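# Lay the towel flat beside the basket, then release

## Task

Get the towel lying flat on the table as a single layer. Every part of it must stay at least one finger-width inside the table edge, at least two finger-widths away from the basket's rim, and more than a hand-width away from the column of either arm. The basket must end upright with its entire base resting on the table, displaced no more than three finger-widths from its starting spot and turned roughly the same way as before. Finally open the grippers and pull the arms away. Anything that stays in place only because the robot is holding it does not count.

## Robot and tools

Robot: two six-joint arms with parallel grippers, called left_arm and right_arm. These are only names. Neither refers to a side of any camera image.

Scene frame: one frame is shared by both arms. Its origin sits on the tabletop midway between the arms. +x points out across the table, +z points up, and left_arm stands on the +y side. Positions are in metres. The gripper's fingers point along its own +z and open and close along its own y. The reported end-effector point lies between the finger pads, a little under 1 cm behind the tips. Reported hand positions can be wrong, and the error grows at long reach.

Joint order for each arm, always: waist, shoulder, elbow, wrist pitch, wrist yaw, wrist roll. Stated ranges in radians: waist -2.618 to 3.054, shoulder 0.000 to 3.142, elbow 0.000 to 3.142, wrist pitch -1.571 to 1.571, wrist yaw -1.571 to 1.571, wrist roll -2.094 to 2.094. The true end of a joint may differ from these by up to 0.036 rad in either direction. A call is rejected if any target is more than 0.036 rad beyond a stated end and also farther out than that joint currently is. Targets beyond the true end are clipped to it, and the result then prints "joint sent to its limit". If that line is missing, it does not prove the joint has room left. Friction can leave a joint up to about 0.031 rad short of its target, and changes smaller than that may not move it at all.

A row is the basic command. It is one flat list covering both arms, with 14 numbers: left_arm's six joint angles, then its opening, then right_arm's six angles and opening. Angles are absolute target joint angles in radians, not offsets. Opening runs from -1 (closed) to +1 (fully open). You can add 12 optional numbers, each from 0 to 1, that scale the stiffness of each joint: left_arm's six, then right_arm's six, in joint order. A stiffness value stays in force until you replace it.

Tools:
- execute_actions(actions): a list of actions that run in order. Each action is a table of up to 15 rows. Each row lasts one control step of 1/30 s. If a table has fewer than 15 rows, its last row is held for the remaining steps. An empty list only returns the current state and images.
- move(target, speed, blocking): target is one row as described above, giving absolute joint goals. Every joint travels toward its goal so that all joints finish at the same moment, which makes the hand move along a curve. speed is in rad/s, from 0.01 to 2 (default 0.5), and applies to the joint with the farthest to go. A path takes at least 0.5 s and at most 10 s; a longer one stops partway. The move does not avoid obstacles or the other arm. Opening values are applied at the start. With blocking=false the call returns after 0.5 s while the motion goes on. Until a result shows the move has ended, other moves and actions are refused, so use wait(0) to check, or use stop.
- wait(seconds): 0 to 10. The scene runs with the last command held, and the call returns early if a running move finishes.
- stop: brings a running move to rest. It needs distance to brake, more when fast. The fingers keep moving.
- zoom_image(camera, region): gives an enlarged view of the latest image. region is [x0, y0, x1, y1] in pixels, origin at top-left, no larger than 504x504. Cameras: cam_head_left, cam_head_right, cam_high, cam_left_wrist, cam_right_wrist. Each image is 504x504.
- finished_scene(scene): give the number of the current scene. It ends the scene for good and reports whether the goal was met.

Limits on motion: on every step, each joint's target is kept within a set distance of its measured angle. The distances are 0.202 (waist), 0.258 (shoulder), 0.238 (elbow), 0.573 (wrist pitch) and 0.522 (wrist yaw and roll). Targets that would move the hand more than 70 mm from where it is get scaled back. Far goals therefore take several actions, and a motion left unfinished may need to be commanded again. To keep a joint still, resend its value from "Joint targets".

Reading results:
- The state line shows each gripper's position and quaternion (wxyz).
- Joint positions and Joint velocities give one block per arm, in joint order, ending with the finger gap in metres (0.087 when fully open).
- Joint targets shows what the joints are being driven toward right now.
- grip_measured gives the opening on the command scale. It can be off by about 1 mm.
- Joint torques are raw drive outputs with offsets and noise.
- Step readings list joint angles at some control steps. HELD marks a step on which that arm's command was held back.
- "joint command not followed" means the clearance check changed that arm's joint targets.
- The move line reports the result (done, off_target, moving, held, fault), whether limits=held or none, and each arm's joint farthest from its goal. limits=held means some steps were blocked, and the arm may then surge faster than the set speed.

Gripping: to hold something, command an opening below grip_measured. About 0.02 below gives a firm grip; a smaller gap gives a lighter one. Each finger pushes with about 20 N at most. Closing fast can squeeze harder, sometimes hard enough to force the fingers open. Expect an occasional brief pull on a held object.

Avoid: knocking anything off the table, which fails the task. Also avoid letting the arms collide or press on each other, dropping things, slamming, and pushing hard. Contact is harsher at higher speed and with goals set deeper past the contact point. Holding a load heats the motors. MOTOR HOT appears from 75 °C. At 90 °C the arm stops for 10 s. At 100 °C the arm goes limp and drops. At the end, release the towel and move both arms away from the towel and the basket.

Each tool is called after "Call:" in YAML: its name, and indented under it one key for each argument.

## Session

Call:
execute_actions:
  actions: []

Scene clock: 0.00 s.
left_arm: end_effector_position=(+0.2004, +0.6150, +0.0951) grip_measured=+0.990 end_effector_quat_wxyz=(-0.070, -0.419, +0.905, +0.009) | right_arm: end_effector_position=(+0.1239, -0.5287, +0.3336) grip_measured=+1.000 end_effector_quat_wxyz=(+0.082, -0.212, +0.787, -0.573)
Joint names: [waist, shoulder, elbow, wrist pitch, wrist yaw, wrist roll]
Joint positions: left_arm=[ 0.945  2.11   1.86  -1.428 -0.091  0.135  0.087] | right_arm=[-0.237  0.612  1.026 -0.861  0.701 -1.392  0.087]
Joint velocities: left_arm=[ 0.007  0.022 -0.017  0.066 -0.022  0.022 -0.   ] | right_arm=[ 0.017  0.002  0.017  0.051 -0.037 -0.051  0.   ]
Joint torques (N m, as the arm reports them, + toward a larger angle): no reading
Motor temperatures (°C, as the motors report them): left_arm=[28 30 29 31 30 30] | right_arm=[27 31 30 31 27 31]
Joint targets: left_arm=[0.945 2.110 1.860 -1.428 -0.091 0.135] | right_arm=[-0.237 0.612 1.026 -0.861 0.701 -1.392]
Joint stiffness scale: left_arm=[1. 1. 1. 1. 1. 1.] | right_arm=[1. 1. 1. 1. 1. 1.]

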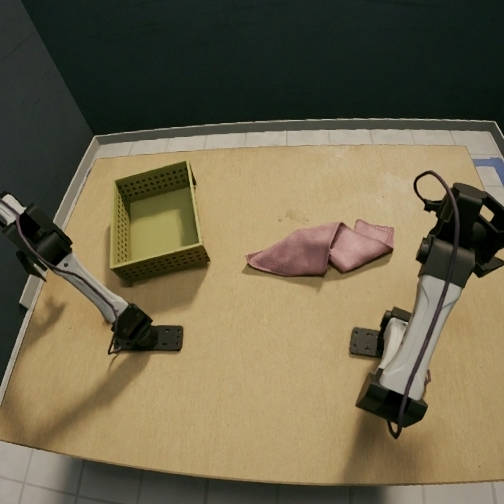

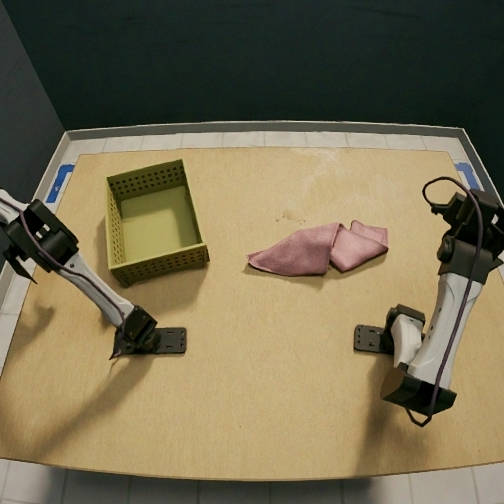

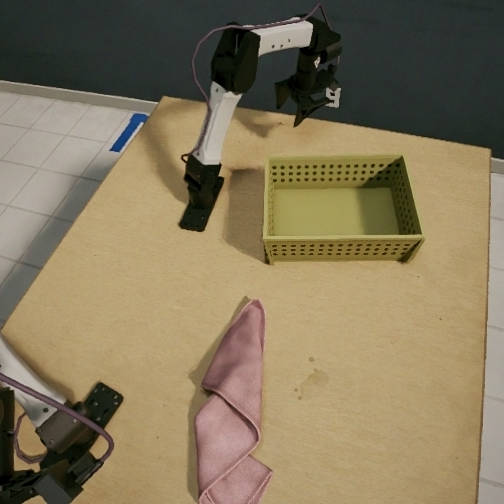

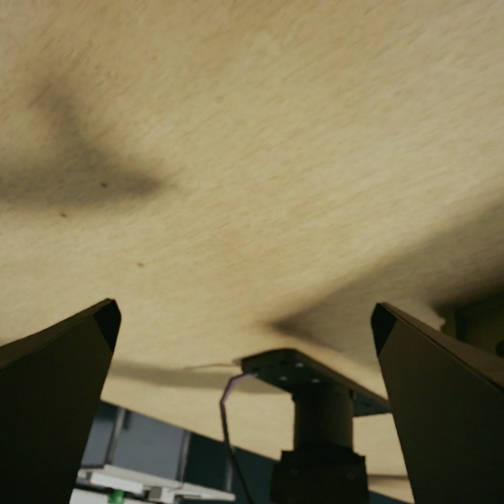

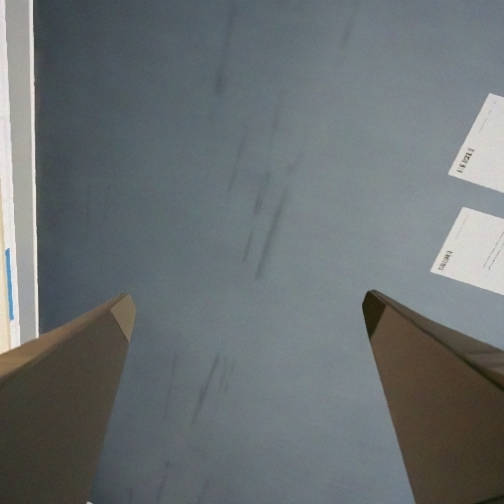

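Call:
zoom_image:
  camera: "cam_head_left"
  region: [235,195,410,295]

Call:
zoom_image:
  camera: "cam_high"
  region: [150,284,330,504]

Region (235, 195, 410, 295) of cam_head_left's 504x504 image, scaled by 2.880, with more detail than that image has; it fills the top 288 rows of this view, and the rest is white.

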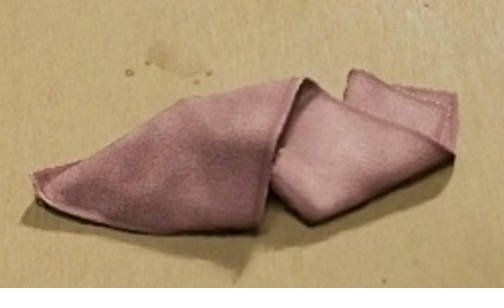

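Region (150, 284, 330, 504) of cam_high's 504x504 image, scaled by 2.291, with more detail than that image has; it fills the left 412 columns of this view, and the rest is white.

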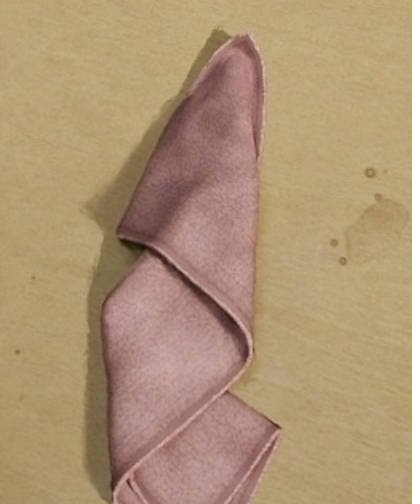

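Call:
move:
  target: [0.5,1.0,1.3,-1.4,0,0.4,0.2,0.3,1.0,1.05,-1.0,0.2,0.5,0.2]
  speed: 1.5

Call:
move:
  target: [-0.985,1.3,1.4,-1.4,0,0.66,0.2,0.76,1.5,1.08,-1.02,0,2.05,0.2]
  speed: 1.5

Call:
move:
  target: [-0.985,2.09,1.69,-1.12,0,0.66,0.2,0.76,1.63,1.06,-1.02,0,2.05,0.2]
  speed: 0.8

Scene clock: 4.23 s.
left_arm: end_effector_position=(+0.1716, +0.4240, +0.2263) grip_measured=+0.200 end_effector_quat_wxyz=(+0.197, -0.088, +0.970, +0.109) | right_arm: end_effector_position=(+0.2667, -0.3213, +0.1848) grip_measured=+0.200 end_effector_quat_wxyz=(+0.331, +0.211, +0.920, -0.001)
Joint names: [waist, shoulder, elbow, wrist pitch, wrist yaw, wrist roll]
Joint positions: left_arm=[ 0.51   1.015  1.314 -1.417 -0.01   0.393  0.053] | right_arm=[ 0.288  0.98   1.036 -0.981  0.212  0.493  0.052]
Joint velocities: left_arm=[-0.017  0.007  0.002  0.007  0.007  0.007  0.   ] | right_arm=[ 0.007  0.012  0.002  0.037 -0.037 -0.037 -0.001]
Joint torques (N m, as the arm reports them, + toward a larger angle): left_arm=[-1.2  -2.36  4.39  1.36  0.01  0.08] | right_arm=[ 0.82 -0.44 10.3   1.63  0.04 -0.05]
Motor temperatures (°C, as the motors report them): left_arm=[28 31 30 32 30 30] | right_arm=[27 31 31 32 27 31]
Joint targets: left_arm=[0.500 1.000 1.300 -1.400 -0.000 0.400] | right_arm=[0.300 1.000 1.050 -1.000 0.200 0.500]
Joint stiffness scale: left_arm=[1. 1. 1. 1. 1. 1.] | right_arm=[1. 1. 1. 1. 1. 1.]
move: done; limits=none; left_arm: farthest joint: the wrist pitch, 0.017 radians from its target (0.028 radians at the start); right_arm: farthest joint: the shoulder, 0.020 radians from its target (0.388 radians at the start)

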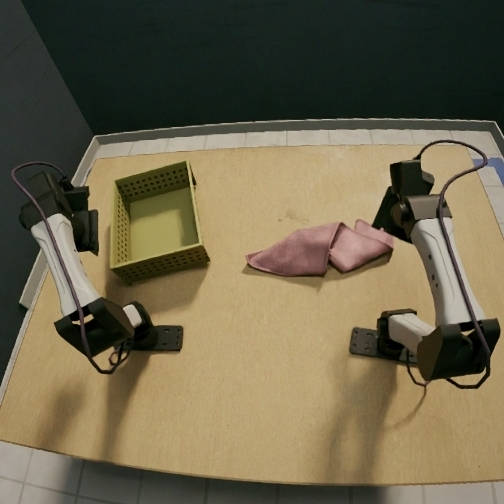

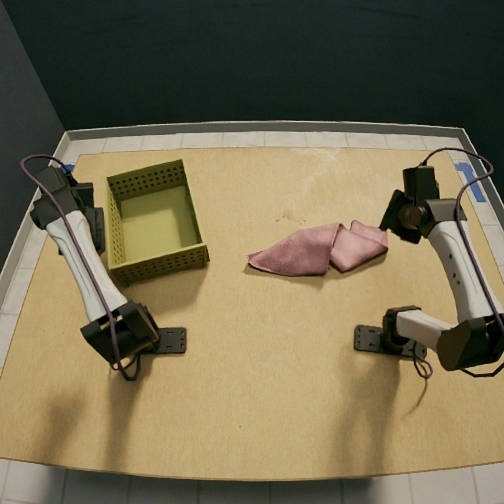

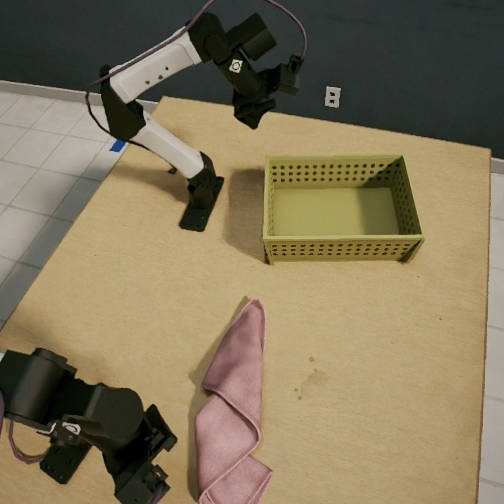

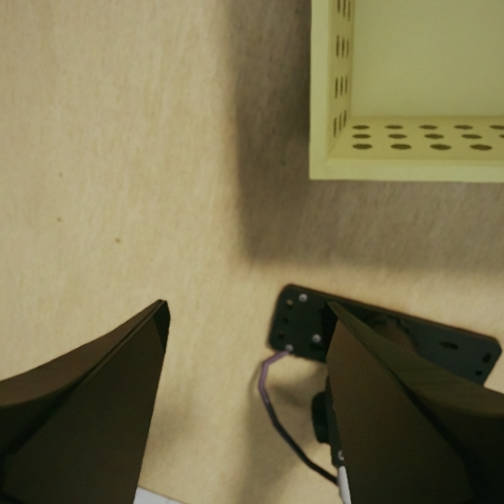

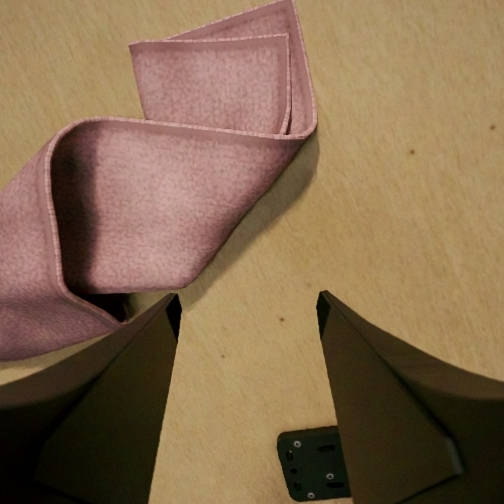

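Scene clock: 6.37 s.
left_arm: end_effector_position=(+0.1873, +0.1632, +0.1990) grip_measured=+0.200 end_effector_quat_wxyz=(+0.122, +0.701, +0.703, -0.015) | right_arm: end_effector_position=(+0.2641, -0.1378, +0.0887) grip_measured=+0.200 end_effector_quat_wxyz=(+0.025, +0.669, +0.740, +0.070)
Joint names: [waist, shoulder, elbow, wrist pitch, wrist yaw, wrist roll]
Joint positions: left_arm=[-0.976  1.285  1.376 -1.415 -0.003  0.654  0.053] | right_arm=[ 0.749  1.48   1.067 -1.009  0.012  2.043  0.052]
Joint velocities: left_arm=[-0.002 -0.017 -0.007 -0.081 -0.022  0.007  0.   ] | right_arm=[-0.007  0.007 -0.007 -0.037 -0.051 -0.007  0.   ]
Joint torques (N m, as the arm reports them, + toward a larger angle): left_arm=[-1.01 -2.55  7.36  1.03 -0.03  0.07] | right_arm=[ 0.74 -4.75  9.48  0.58 -0.02 -0.04]
Motor temperatures (°C, as the motors report them): left_arm=[28 31 30 32 30 30] | right_arm=[27 31 31 32 27 31]
Joint targets: left_arm=[-0.985 1.300 1.400 -1.400 -0.000 0.660] | right_arm=[0.760 1.500 1.080 -1.020 -0.000 2.050]
Joint stiffness scale: left_arm=[1. 1. 1. 1. 1. 1.] | right_arm=[1. 1. 1. 1. 1. 1.]
move: off_target (left_arm); limits=none; left_arm: farthest joint: the elbow, 0.024 radians from its target (0.086 radians at the start); right_arm: farthest joint: the shoulder, 0.020 radians from its target (0.520 radians at the start)

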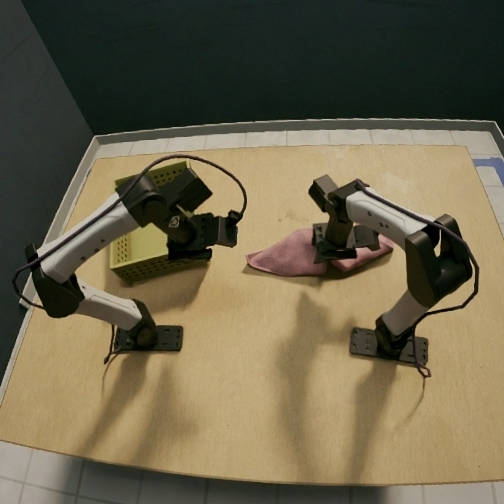

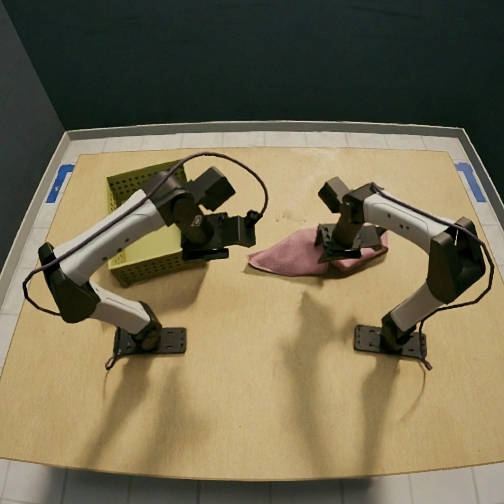

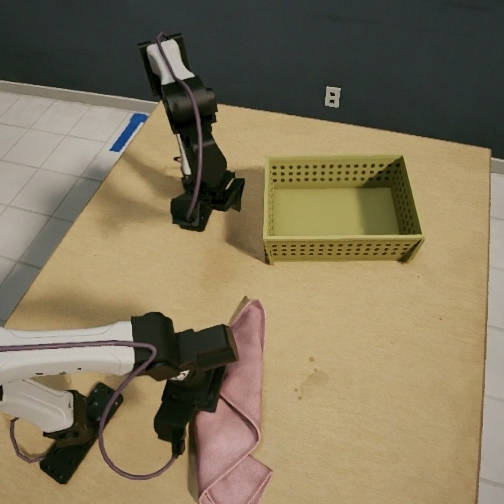

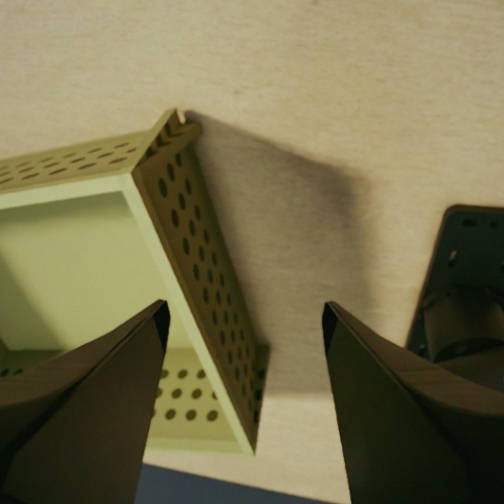

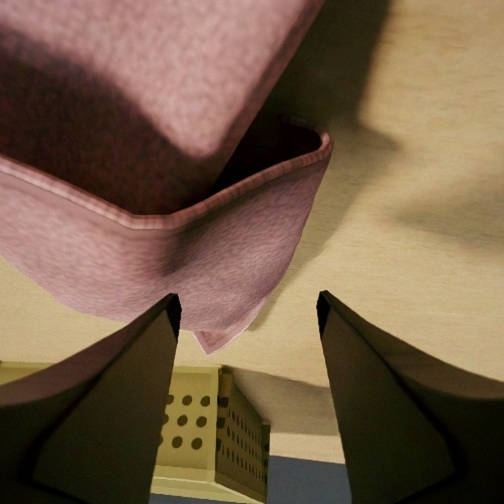

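Scene clock: 8.03 s.
left_arm: end_effector_position=(+0.2818, +0.0405, +0.0453) grip_measured=+0.200 end_effector_quat_wxyz=(+0.002, +0.706, +0.708, +0.001) | right_arm: end_effector_position=(+0.2590, -0.1406, +0.0537) grip_measured=+0.200 end_effector_quat_wxyz=(+0.007, +0.670, +0.742, +0.009)
Joint names: [waist, shoulder, elbow, wrist pitch, wrist yaw, wrist roll]
Joint positions: left_arm=[-0.976  2.096  1.668 -1.139 -0.003  0.654  0.053] | right_arm=[ 0.749  1.606  1.067 -1.011  0.009  2.044  0.052]
Joint velocities: left_arm=[ 0.007 -0.012  0.012 -0.066  0.007 -0.022  0.001] | right_arm=[ 0.002  0.002 -0.017  0.081 -0.007 -0.007 -0.001]
Joint torques (N m, as the arm reports them, + toward a larger angle): left_arm=[ -0.99 -10.85   7.24   0.64  -0.03   0.08] | right_arm=[ 0.72 -5.41  7.18  0.3   0.01 -0.03]
Motor temperatures (°C, as the motors report them): left_arm=[28 31 30 32 30 30] | right_arm=[27 31 31 32 27 31]
Joint targets: left_arm=[-0.985 2.090 1.690 -1.120 -0.000 0.660] | right_arm=[0.760 1.630 1.060 -1.020 0.000 2.050]
Joint stiffness scale: left_arm=[1. 1. 1. 1. 1. 1.] | right_arm=[1. 1. 1. 1. 1. 1.]
move: off_target (left_arm, right_arm); limits=none; left_arm: farthest joint: the elbow, 0.022 radians from its target (0.314 radians at the start); right_arm: farthest joint: the shoulder, 0.024 radians from its target (0.150 radians at the start)

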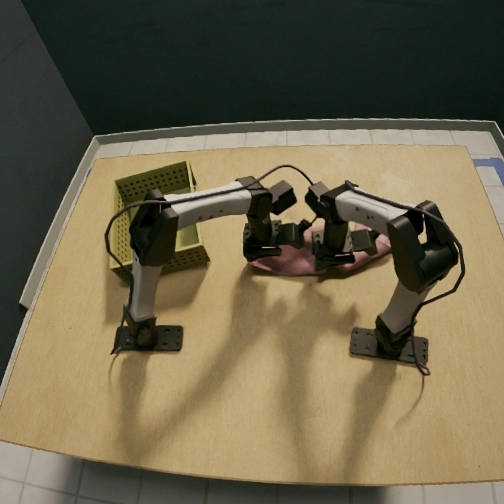

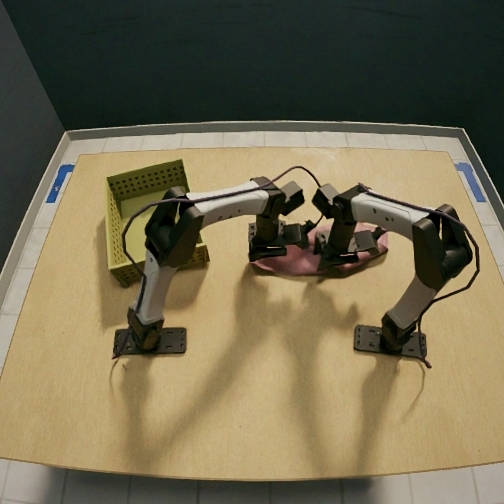

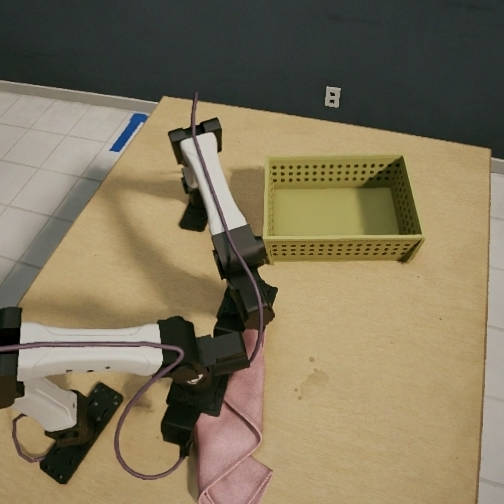

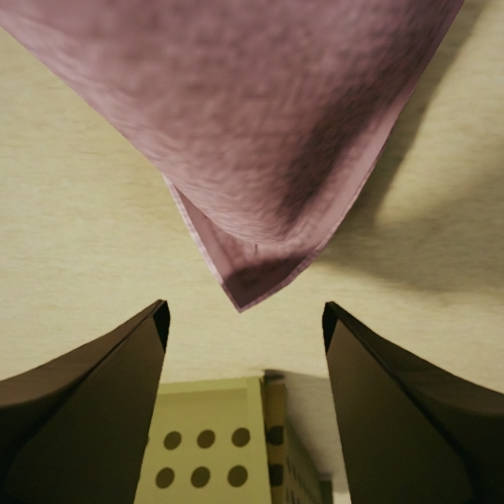

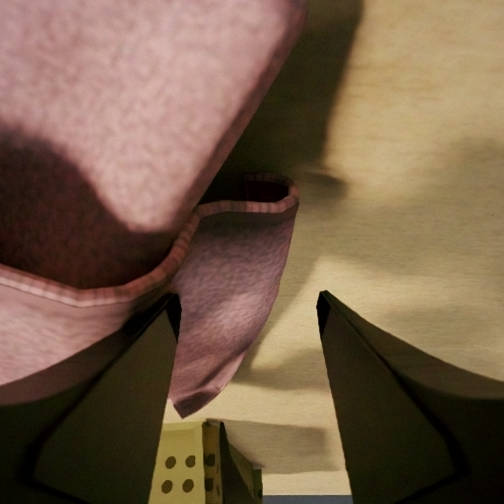

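Call:
move:
  target: [-0.985,2.185,1.615,-1.01,0,0.66,0.2,0.69,1.67,0.895,-0.83,0,2.05,0.2]
  speed: 0.3

Scene clock: 10.53 s.
left_arm: end_effector_position=(+0.2844, +0.0371, +0.0048) grip_measured=+0.200 end_effector_quat_wxyz=(-0.011, +0.706, +0.708, +0.003) | right_arm: end_effector_position=(+0.2565, -0.1564, +0.0116) grip_measured=+0.200 end_effector_quat_wxyz=(+0.001, +0.688, +0.726, +0.001)
Joint names: [waist, shoulder, elbow, wrist pitch, wrist yaw, wrist roll]
Joint positions: left_arm=[-0.976  2.178  1.627 -1.043 -0.003  0.654  0.052] | right_arm=[ 0.703  1.641  0.924 -0.851  0.002  2.044  0.052]
Joint velocities: left_arm=[-0.002 -0.012 -0.007 -0.081  0.051  0.022 -0.001] | right_arm=[ 0.002  0.002  0.007  0.022 -0.051 -0.007  0.001]
Joint torques (N m, as the arm reports them, + toward a larger angle): left_arm=[ -1.06 -10.42   4.52   0.73  -0.04   0.09] | right_arm=[-1.15 -4.96  4.61  0.63  0.07 -0.04]
Motor temperatures (°C, as the motors report them): left_arm=[28 32 30 32 30 30] | right_arm=[28 31 32 32 27 31]
Joint targets: left_arm=[-0.985 2.185 1.615 -1.010 0.000 0.660] | right_arm=[0.690 1.670 0.895 -0.830 -0.000 2.050]
Joint stiffness scale: left_arm=[1. 1. 1. 1. 1. 1.] | right_arm=[1. 1. 1. 1. 1. 1.]
move: off_target (left_arm, right_arm); limits=none; left_arm: farthest joint: the wrist pitch, 0.033 radians from its target (0.129 radians at the start); right_arm: farthest joint: the shoulder, 0.029 radians from its target (0.064 radians at the start)

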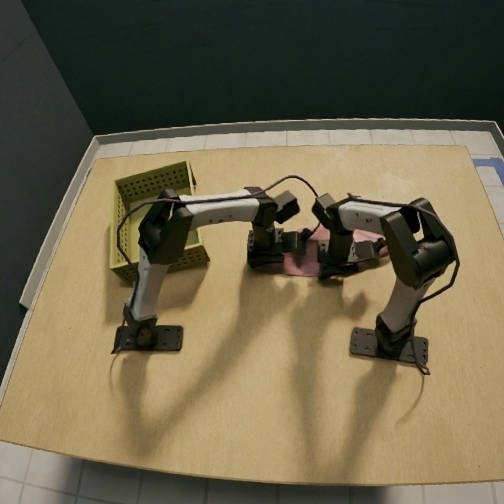

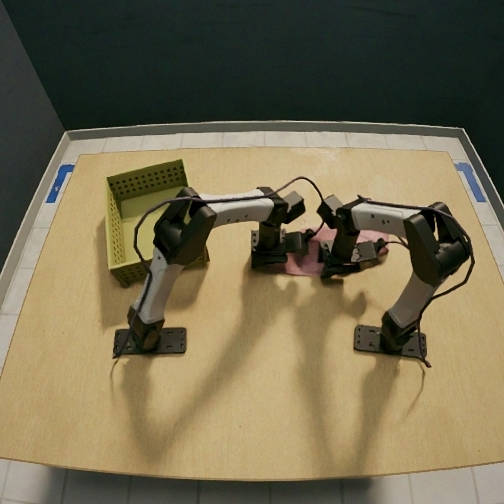

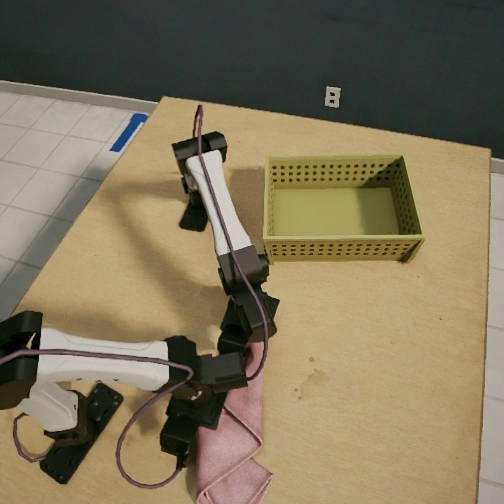

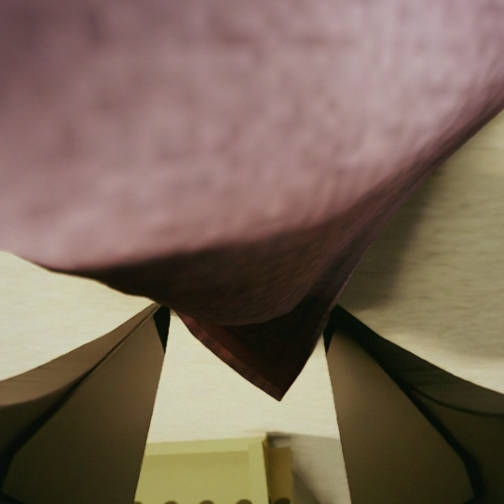

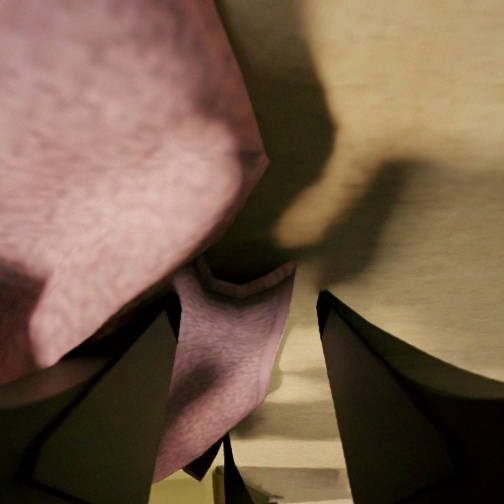

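Call:
execute_actions:
  actions:
    - [[-0.985,2.195,1.615,-1.02,0,0.66,-0.4,0.69,1.68,0.895,-0.83,0,2.05,-0.4]]
    - [[-0.985,2.195,1.615,-1.02,0,0.66,-1,0.69,1.68,0.895,-0.83,0,2.05,-1]]

Call:
move:
  target: [-0.95,1.80,2.14,-1.43,0,0.66,-1,0.69,1.27,1.57,-1.38,0,2.05,-1]
  speed: 0.4

Scene clock: 12.37 s.
left_arm: end_effector_position=(+0.2831, +0.0360, +0.0047) grip_measured=-0.887 end_effector_quat_wxyz=(-0.011, +0.707, +0.707, +0.001) | right_arm: end_effector_position=(+0.2601, -0.1537, +0.0110) grip_measured=-0.872 end_effector_quat_wxyz=(+0.002, +0.688, +0.725, +0.009)
Joint names: [waist, shoulder, elbow, wrist pitch, wrist yaw, wrist roll]
Joint positions: left_arm=[-0.979  2.178  1.627 -1.043  0.001  0.654  0.005] | right_arm=[ 0.703  1.645  0.924 -0.831 -0.001  2.046  0.006]
Joint velocities: left_arm=[ 0.012  0.022  0.002 -0.037 -0.037  0.022 -0.001] | right_arm=[-0.007 -0.007 -0.002  0.051 -0.022 -0.007 -0.   ]
Joint torques (N m, as the arm reports them, + toward a larger angle): left_arm=[-0.83 -9.58  4.49  0.64 -0.09  0.09] | right_arm=[-1.16 -4.53  4.65  0.43  0.1  -0.05]
Motor temperatures (°C, as the motors report them): left_arm=[28 33 31 32 30 30] | right_arm=[28 32 32 32 27 31]
Joint targets: left_arm=[-0.985 2.195 1.615 -1.020 -0.000 0.660] | right_arm=[0.690 1.680 0.895 -0.830 0.000 2.050]
Joint stiffness scale: left_arm=[1. 1. 1. 1. 1. 1.] | right_arm=[1. 1. 1. 1. 1. 1.]
Step readings (joint positions; steps 1 to 15: 1st action; 16 to 30: 2nd action):
0: left_arm=[-0.976 2.178 1.627 -1.043 -0.003 0.654] | right_arm=[0.703 1.641 0.924 -0.851 0.002 2.044]
1: left_arm=[-0.976 2.178 1.627 -1.043 -0.002 0.654] | right_arm=[0.703 1.641 0.924 -0.849 0.002 2.044]
2: left_arm=[-0.977 2.178 1.627 -1.043 -0.000 0.654] | right_arm=[0.703 1.641 0.924 -0.843 0.002 2.045]
4: left_arm=[-0.978 2.178 1.627 -1.043 0.000 0.654] | right_arm=[0.703 1.643 0.924 -0.838 0.002 2.045]
8: left_arm=[-0.978 2.178 1.627 -1.043 0.000 0.654] | right_arm=[0.703 1.645 0.924 -0.836 0.002 2.045]
15: left_arm=[-0.978 2.178 1.627 -1.043 0.000 0.654] | right_arm=[0.703 1.645 0.924 -0.836 0.002 2.045]
16: left_arm=[-0.978 2.178 1.627 -1.043 0.000 0.654] | right_arm=[0.703 1.645 0.924 -0.834 0.002 2.045]
17: left_arm=[-0.978 2.178 1.627 -1.045 0.001 0.654] | right_arm=[0.703 1.645 0.924 -0.831 0.001 2.046]
19: left_arm=[-0.979 2.178 1.627 -1.043 0.001 0.654] | right_arm=[0.703 1.645 0.924 -0.831 -0.001 2.046]
23: left_arm=[-0.979 2.178 1.627 -1.043 0.001 0.654] | right_arm=[0.703 1.645 0.924 -0.831 -0.001 2.046]
30: Joint positions above

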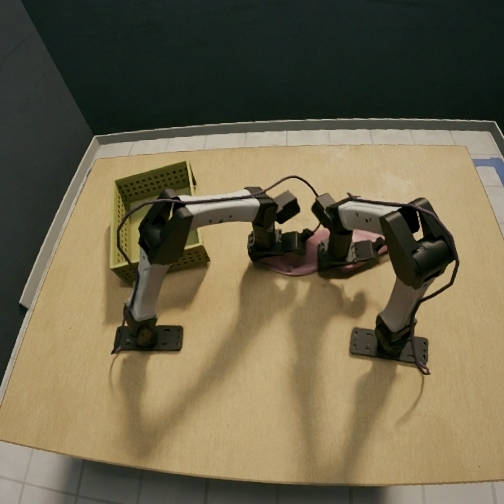

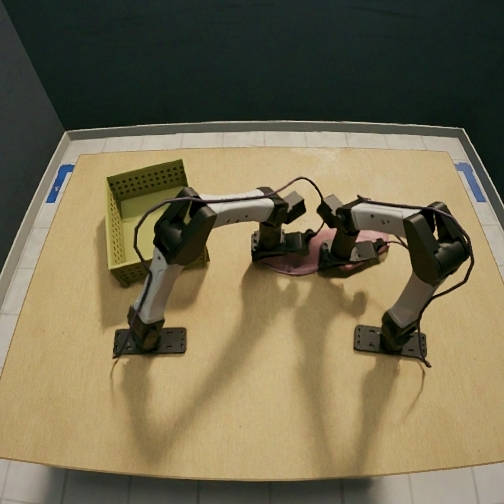

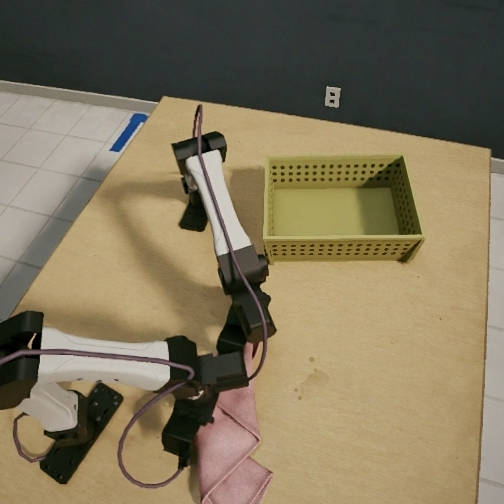

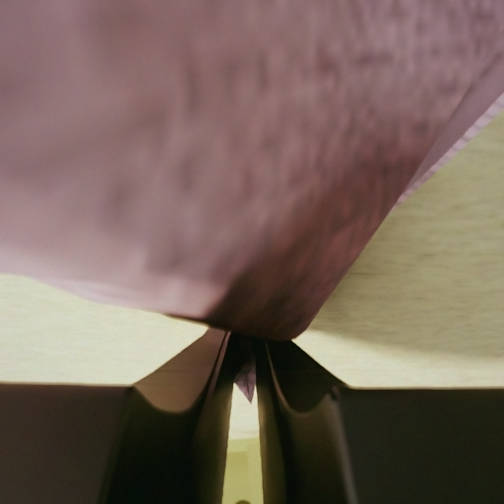

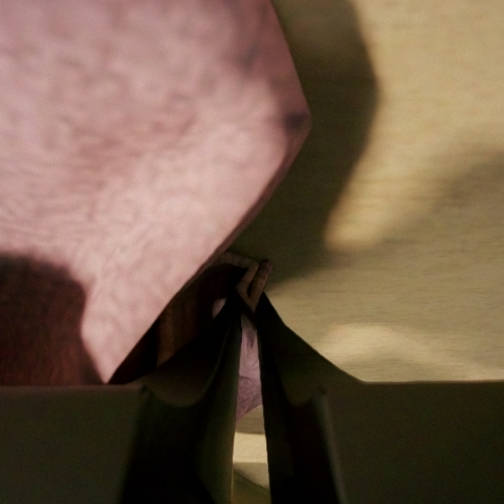

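Scene clock: 14.77 s.
left_arm: end_effector_position=(+0.2933, +0.0344, +0.2640) grip_measured=-0.897 end_effector_quat_wxyz=(+0.228, +0.682, +0.695, -0.029) | right_arm: end_effector_position=(+0.2683, -0.1489, +0.2812) grip_measured=-0.872 end_effector_quat_wxyz=(+0.067, +0.668, +0.704, +0.233)
Joint names: [waist, shoulder, elbow, wrist pitch, wrist yaw, wrist roll]
Joint positions: left_arm=[-0.96   1.812  2.124 -1.418  0.001  0.654  0.004] | right_arm=[ 0.703  1.278  1.561 -1.364 -0.002  2.046  0.006]
Joint velocities: left_arm=[-0.007 -0.017 -0.002 -0.022  0.066  0.081 -0.   ] | right_arm=[ 0.002  0.002 -0.017 -0.022  0.022 -0.022 -0.   ]
Joint torques (N m, as the arm reports them, + toward a larger angle): left_arm=[ 0.6  -8.84  6.46  1.07 -0.07  0.08] | right_arm=[-1.16 -4.57  8.69  1.27  0.09 -0.08]
Motor temperatures (°C, as the motors report them): left_arm=[28 33 31 32 30 30] | right_arm=[28 32 32 32 27 31]
Joint targets: left_arm=[-0.950 1.800 2.140 -1.430 0.000 0.660] | right_arm=[0.690 1.270 1.570 -1.380 -0.000 2.050]
Joint stiffness scale: left_arm=[1. 1. 1. 1. 1. 1.] | right_arm=[1. 1. 1. 1. 1. 1.]
move: done; limits=none; left_arm: farthest joint: the elbow, 0.016 radians from its target (0.513 radians at the start); right_arm: farthest joint: the wrist pitch, 0.016 radians from its target (0.549 radians at the start)

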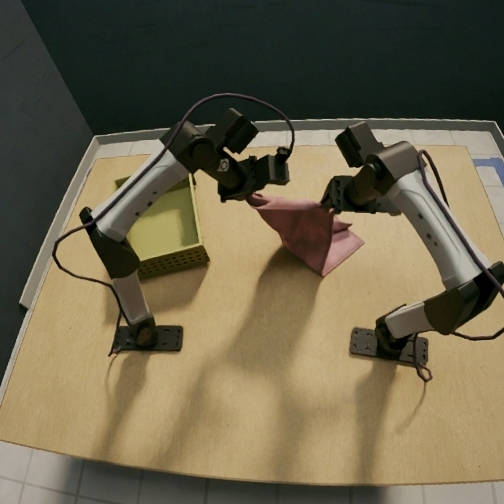

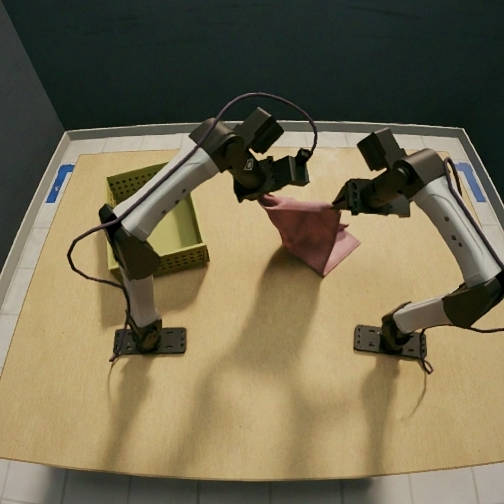

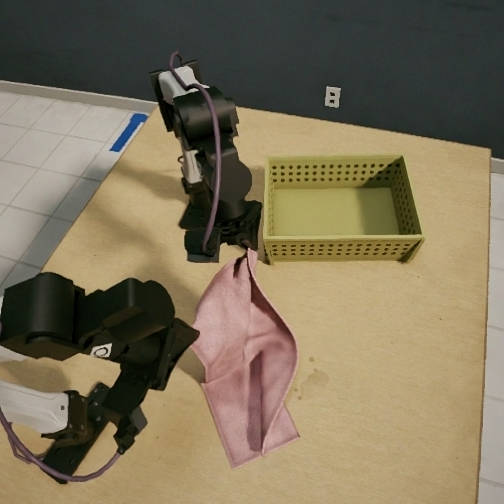

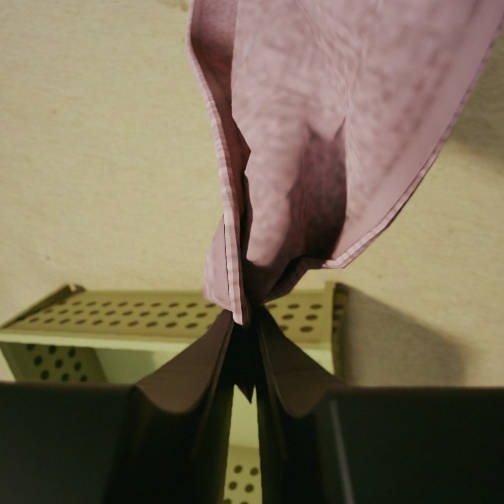

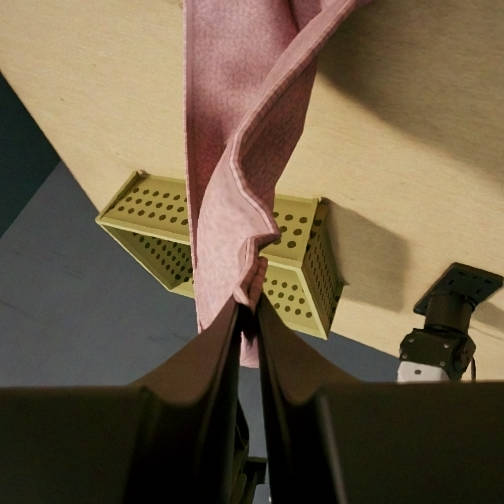

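Call:
move:
  target: [-0.68,1.665,2.2,-0.58,0,1.0,-1,0.555,1.52,1.84,-0.40,0,1.9,-1]
  speed: 0.5

Scene clock: 18.53 s.
left_arm: end_effector_position=(+0.4485, +0.0598, +0.4902) grip_measured=-0.897 end_effector_quat_wxyz=(+0.651, +0.544, +0.516, +0.119) | right_arm: end_effector_position=(+0.4437, -0.1160, +0.5066) grip_measured=-0.872 end_effector_quat_wxyz=(+0.279, +0.502, +0.536, +0.619)
Joint names: [waist, shoulder, elbow, wrist pitch, wrist yaw, wrist roll]
Joint positions: left_arm=[-0.691  1.688  2.178 -0.614  0.001  0.993  0.004] | right_arm=[ 0.569  1.498  1.826 -0.405 -0.002  1.9    0.006]
Joint velocities: left_arm=[-0.002 -0.017 -0.017  0.037 -0.081 -0.037 -0.001] | right_arm=[ 0.022 -0.007  0.022  0.051 -0.051  0.037 -0.   ]
Joint torques (N m, as the arm reports them, + toward a larger angle): left_arm=[ 0.49 -8.65  6.94  2.2  -0.11  0.05] | right_arm=[-1.26 -5.25 10.    2.57  0.06 -0.18]
Motor temperatures (°C, as the motors report them): left_arm=[28 34 31 33 30 30] | right_arm=[28 32 33 33 27 31]
Joint targets: left_arm=[-0.680 1.665 2.200 -0.580 -0.000 1.000] | right_arm=[0.555 1.520 1.840 -0.400 0.000 1.900]
Joint stiffness scale: left_arm=[1. 1. 1. 1. 1. 1.] | right_arm=[1. 1. 1. 1. 1. 1.]
move: off_target (left_arm, right_arm); limits=none; left_arm: farthest joint: the wrist pitch, 0.034 radians from its target (0.839 radians at the start); right_arm: farthest joint: the shoulder, 0.022 radians from its target (0.242 radians at the start)

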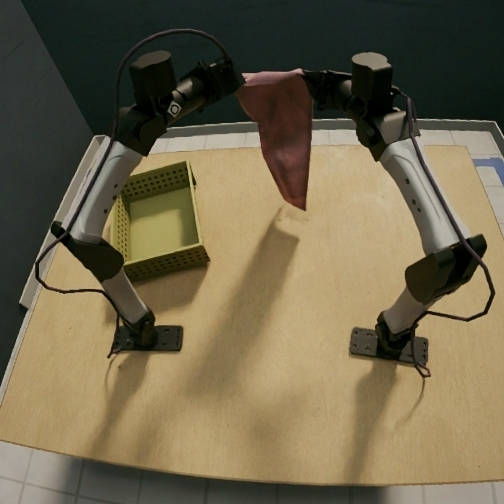

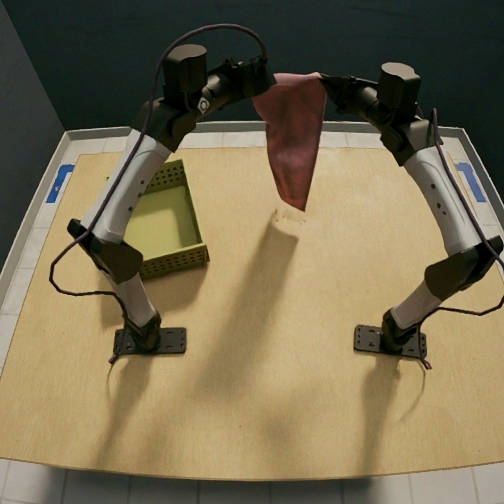

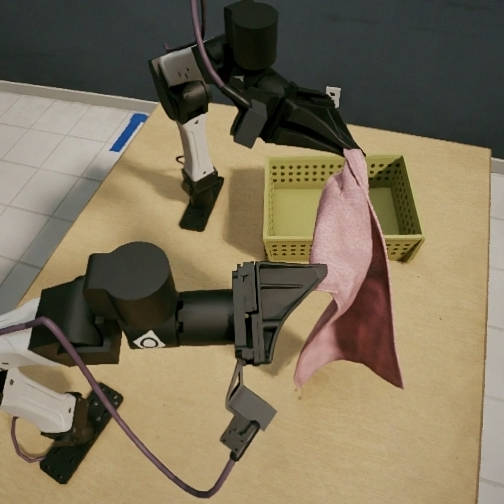

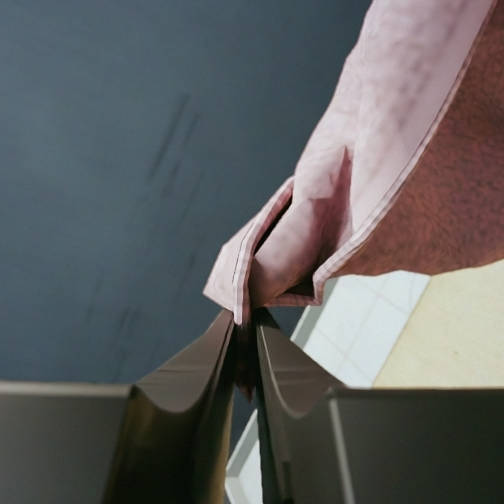

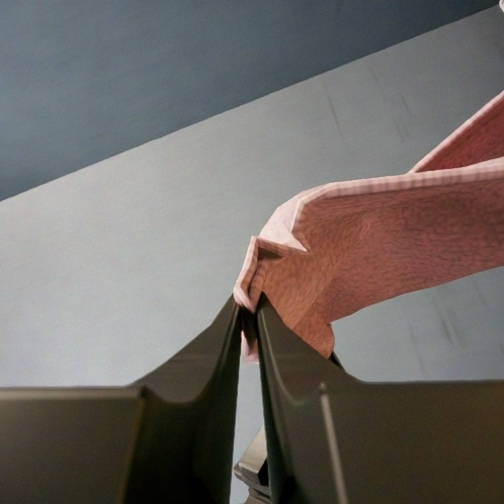

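Call:
move:
  target: [-0.645,1.64,2.2,-0.58,0,1.5,-1,0.535,1.55,1.84,-0.40,0,1.9,-1]
  speed: 0.5

Scene clock: 20.80 s.
left_arm: end_effector_position=(+0.4540, +0.0776, +0.5184) grip_measured=-0.898 end_effector_quat_wxyz=(+0.606, +0.646, +0.368, +0.283) | right_arm: end_effector_position=(+0.4563, -0.1149, +0.4947) grip_measured=-0.872 end_effector_quat_wxyz=(+0.276, +0.508, +0.541, +0.611)
Joint names: [waist, shoulder, elbow, wrist pitch, wrist yaw, wrist roll]
Joint positions: left_arm=[-0.662  1.669  2.178 -0.614  0.015  1.491  0.004] | right_arm=[ 0.557  1.529  1.826 -0.397 -0.01   1.9    0.006]
Joint velocities: left_arm=[-0.007 -0.007 -0.012 -0.022  0.022 -0.007 -0.   ] | right_arm=[ 0.002 -0.007  0.002 -0.037  0.022  0.007 -0.   ]
Joint torques (N m, as the arm reports them, + toward a larger angle): left_arm=[ 1.18 -8.88  6.95  2.17 -0.28  0.07] | right_arm=[-1.93 -5.79 10.13  2.47  0.14 -0.17]
Motor temperatures (°C, as the motors report them): left_arm=[28 34 31 33 30 30] | right_arm=[28 32 33 33 27 31]
Joint targets: left_arm=[-0.645 1.640 2.200 -0.580 0.000 1.500] | right_arm=[0.535 1.550 1.840 -0.400 0.000 1.900]
Joint stiffness scale: left_arm=[1. 1. 1. 1. 1. 1.] | right_arm=[1. 1. 1. 1. 1. 1.]
move: off_target (left_arm, right_arm); limits=none; left_arm: farthest joint: the wrist pitch, 0.034 radians from its target (0.034 radians at the start); right_arm: farthest joint: the waist, 0.022 radians from its target (0.034 radians at the start)

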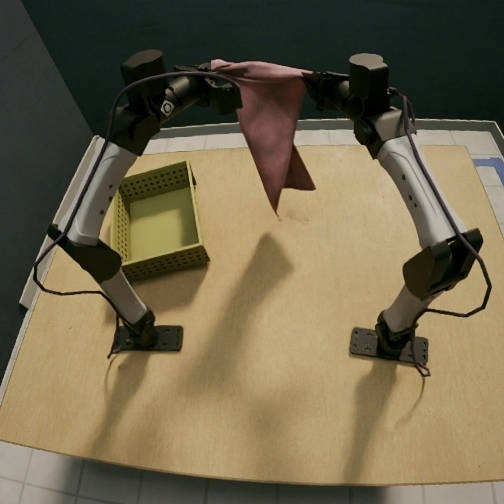

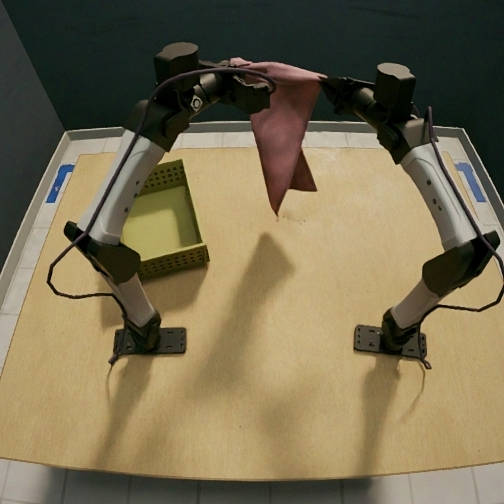

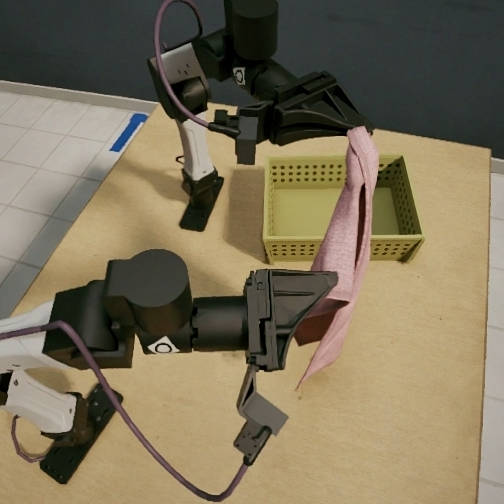

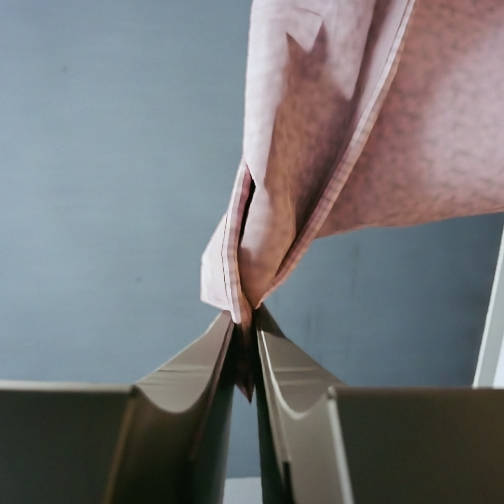

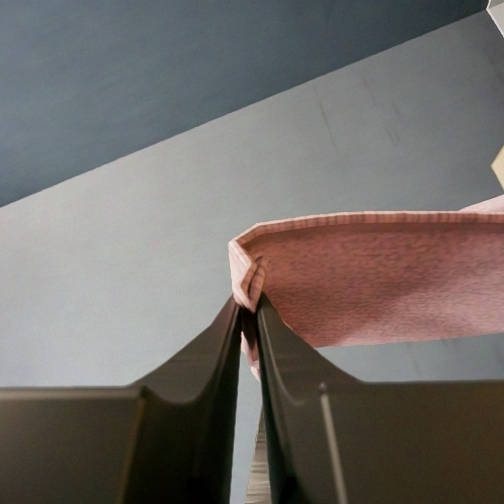

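Worse; roll the other way.

Call:
move:
  target: [-0.60,1.64,2.2,-0.58,0,0.2,-1,0.55,1.55,1.84,-0.40,0,1.9,-1]
  speed: 0.8

Scene clock: 23.67 s.
left_arm: end_effector_position=(+0.4442, +0.0728, +0.4813) grip_measured=-0.898 end_effector_quat_wxyz=(+0.658, +0.280, +0.688, -0.120) | right_arm: end_effector_position=(+0.4562, -0.1146, +0.4948) grip_measured=-0.872 end_effector_quat_wxyz=(+0.275, +0.507, +0.541, +0.612)
Joint names: [waist, shoulder, elbow, wrist pitch, wrist yaw, wrist roll]
Joint positions: left_arm=[-0.612  1.669  2.178 -0.614  0.017  0.207  0.004] | right_arm=[ 0.557  1.529  1.826 -0.397 -0.012  1.9    0.006]
Joint velocities: left_arm=[ 0.002  0.007  0.012  0.022  0.007 -0.022  0.001] | right_arm=[ 0.007 -0.002 -0.002 -0.037  0.022 -0.022  0.001]
Joint torques (N m, as the arm reports them, + toward a larger angle): left_arm=[ 0.7  -8.86  6.92  2.16 -0.27  0.01] | right_arm=[-0.72 -5.81 10.14  2.47  0.16 -0.16]
Motor temperatures (°C, as the motors report them): left_arm=[28 35 32 34 30 30] | right_arm=[28 32 34 34 27 31]
Joint targets: left_arm=[-0.600 1.640 2.200 -0.580 -0.000 0.200] | right_arm=[0.550 1.550 1.840 -0.400 0.000 1.900]
Joint stiffness scale: left_arm=[1. 1. 1. 1. 1. 1.] | right_arm=[1. 1. 1. 1. 1. 1.]
move: off_target (left_arm, right_arm); limits=none; left_arm: farthest joint: the wrist pitch, 0.034 radians from its target (0.034 radians at the start); right_arm: farthest joint: the shoulder, 0.021 radians from its target (0.021 radians at the start)

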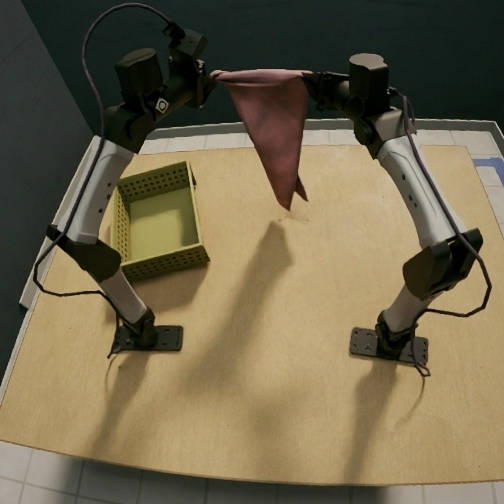

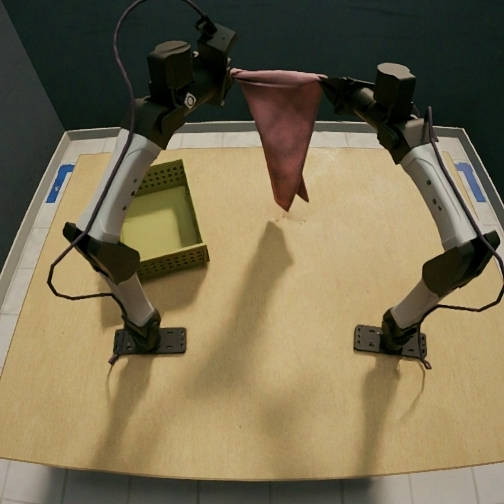

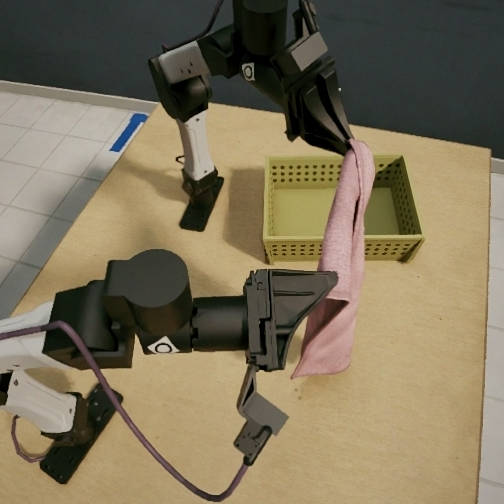

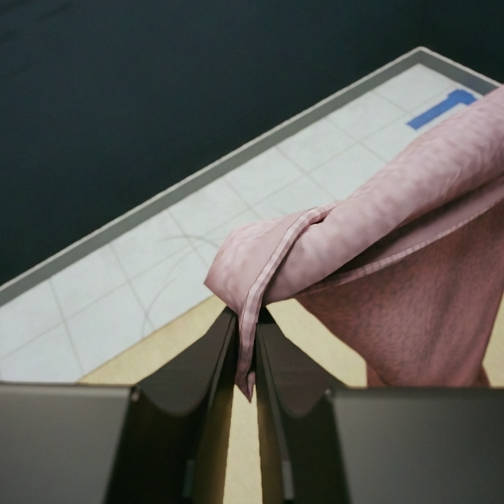

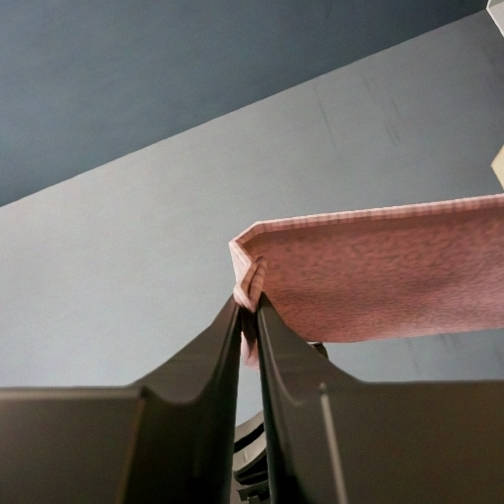

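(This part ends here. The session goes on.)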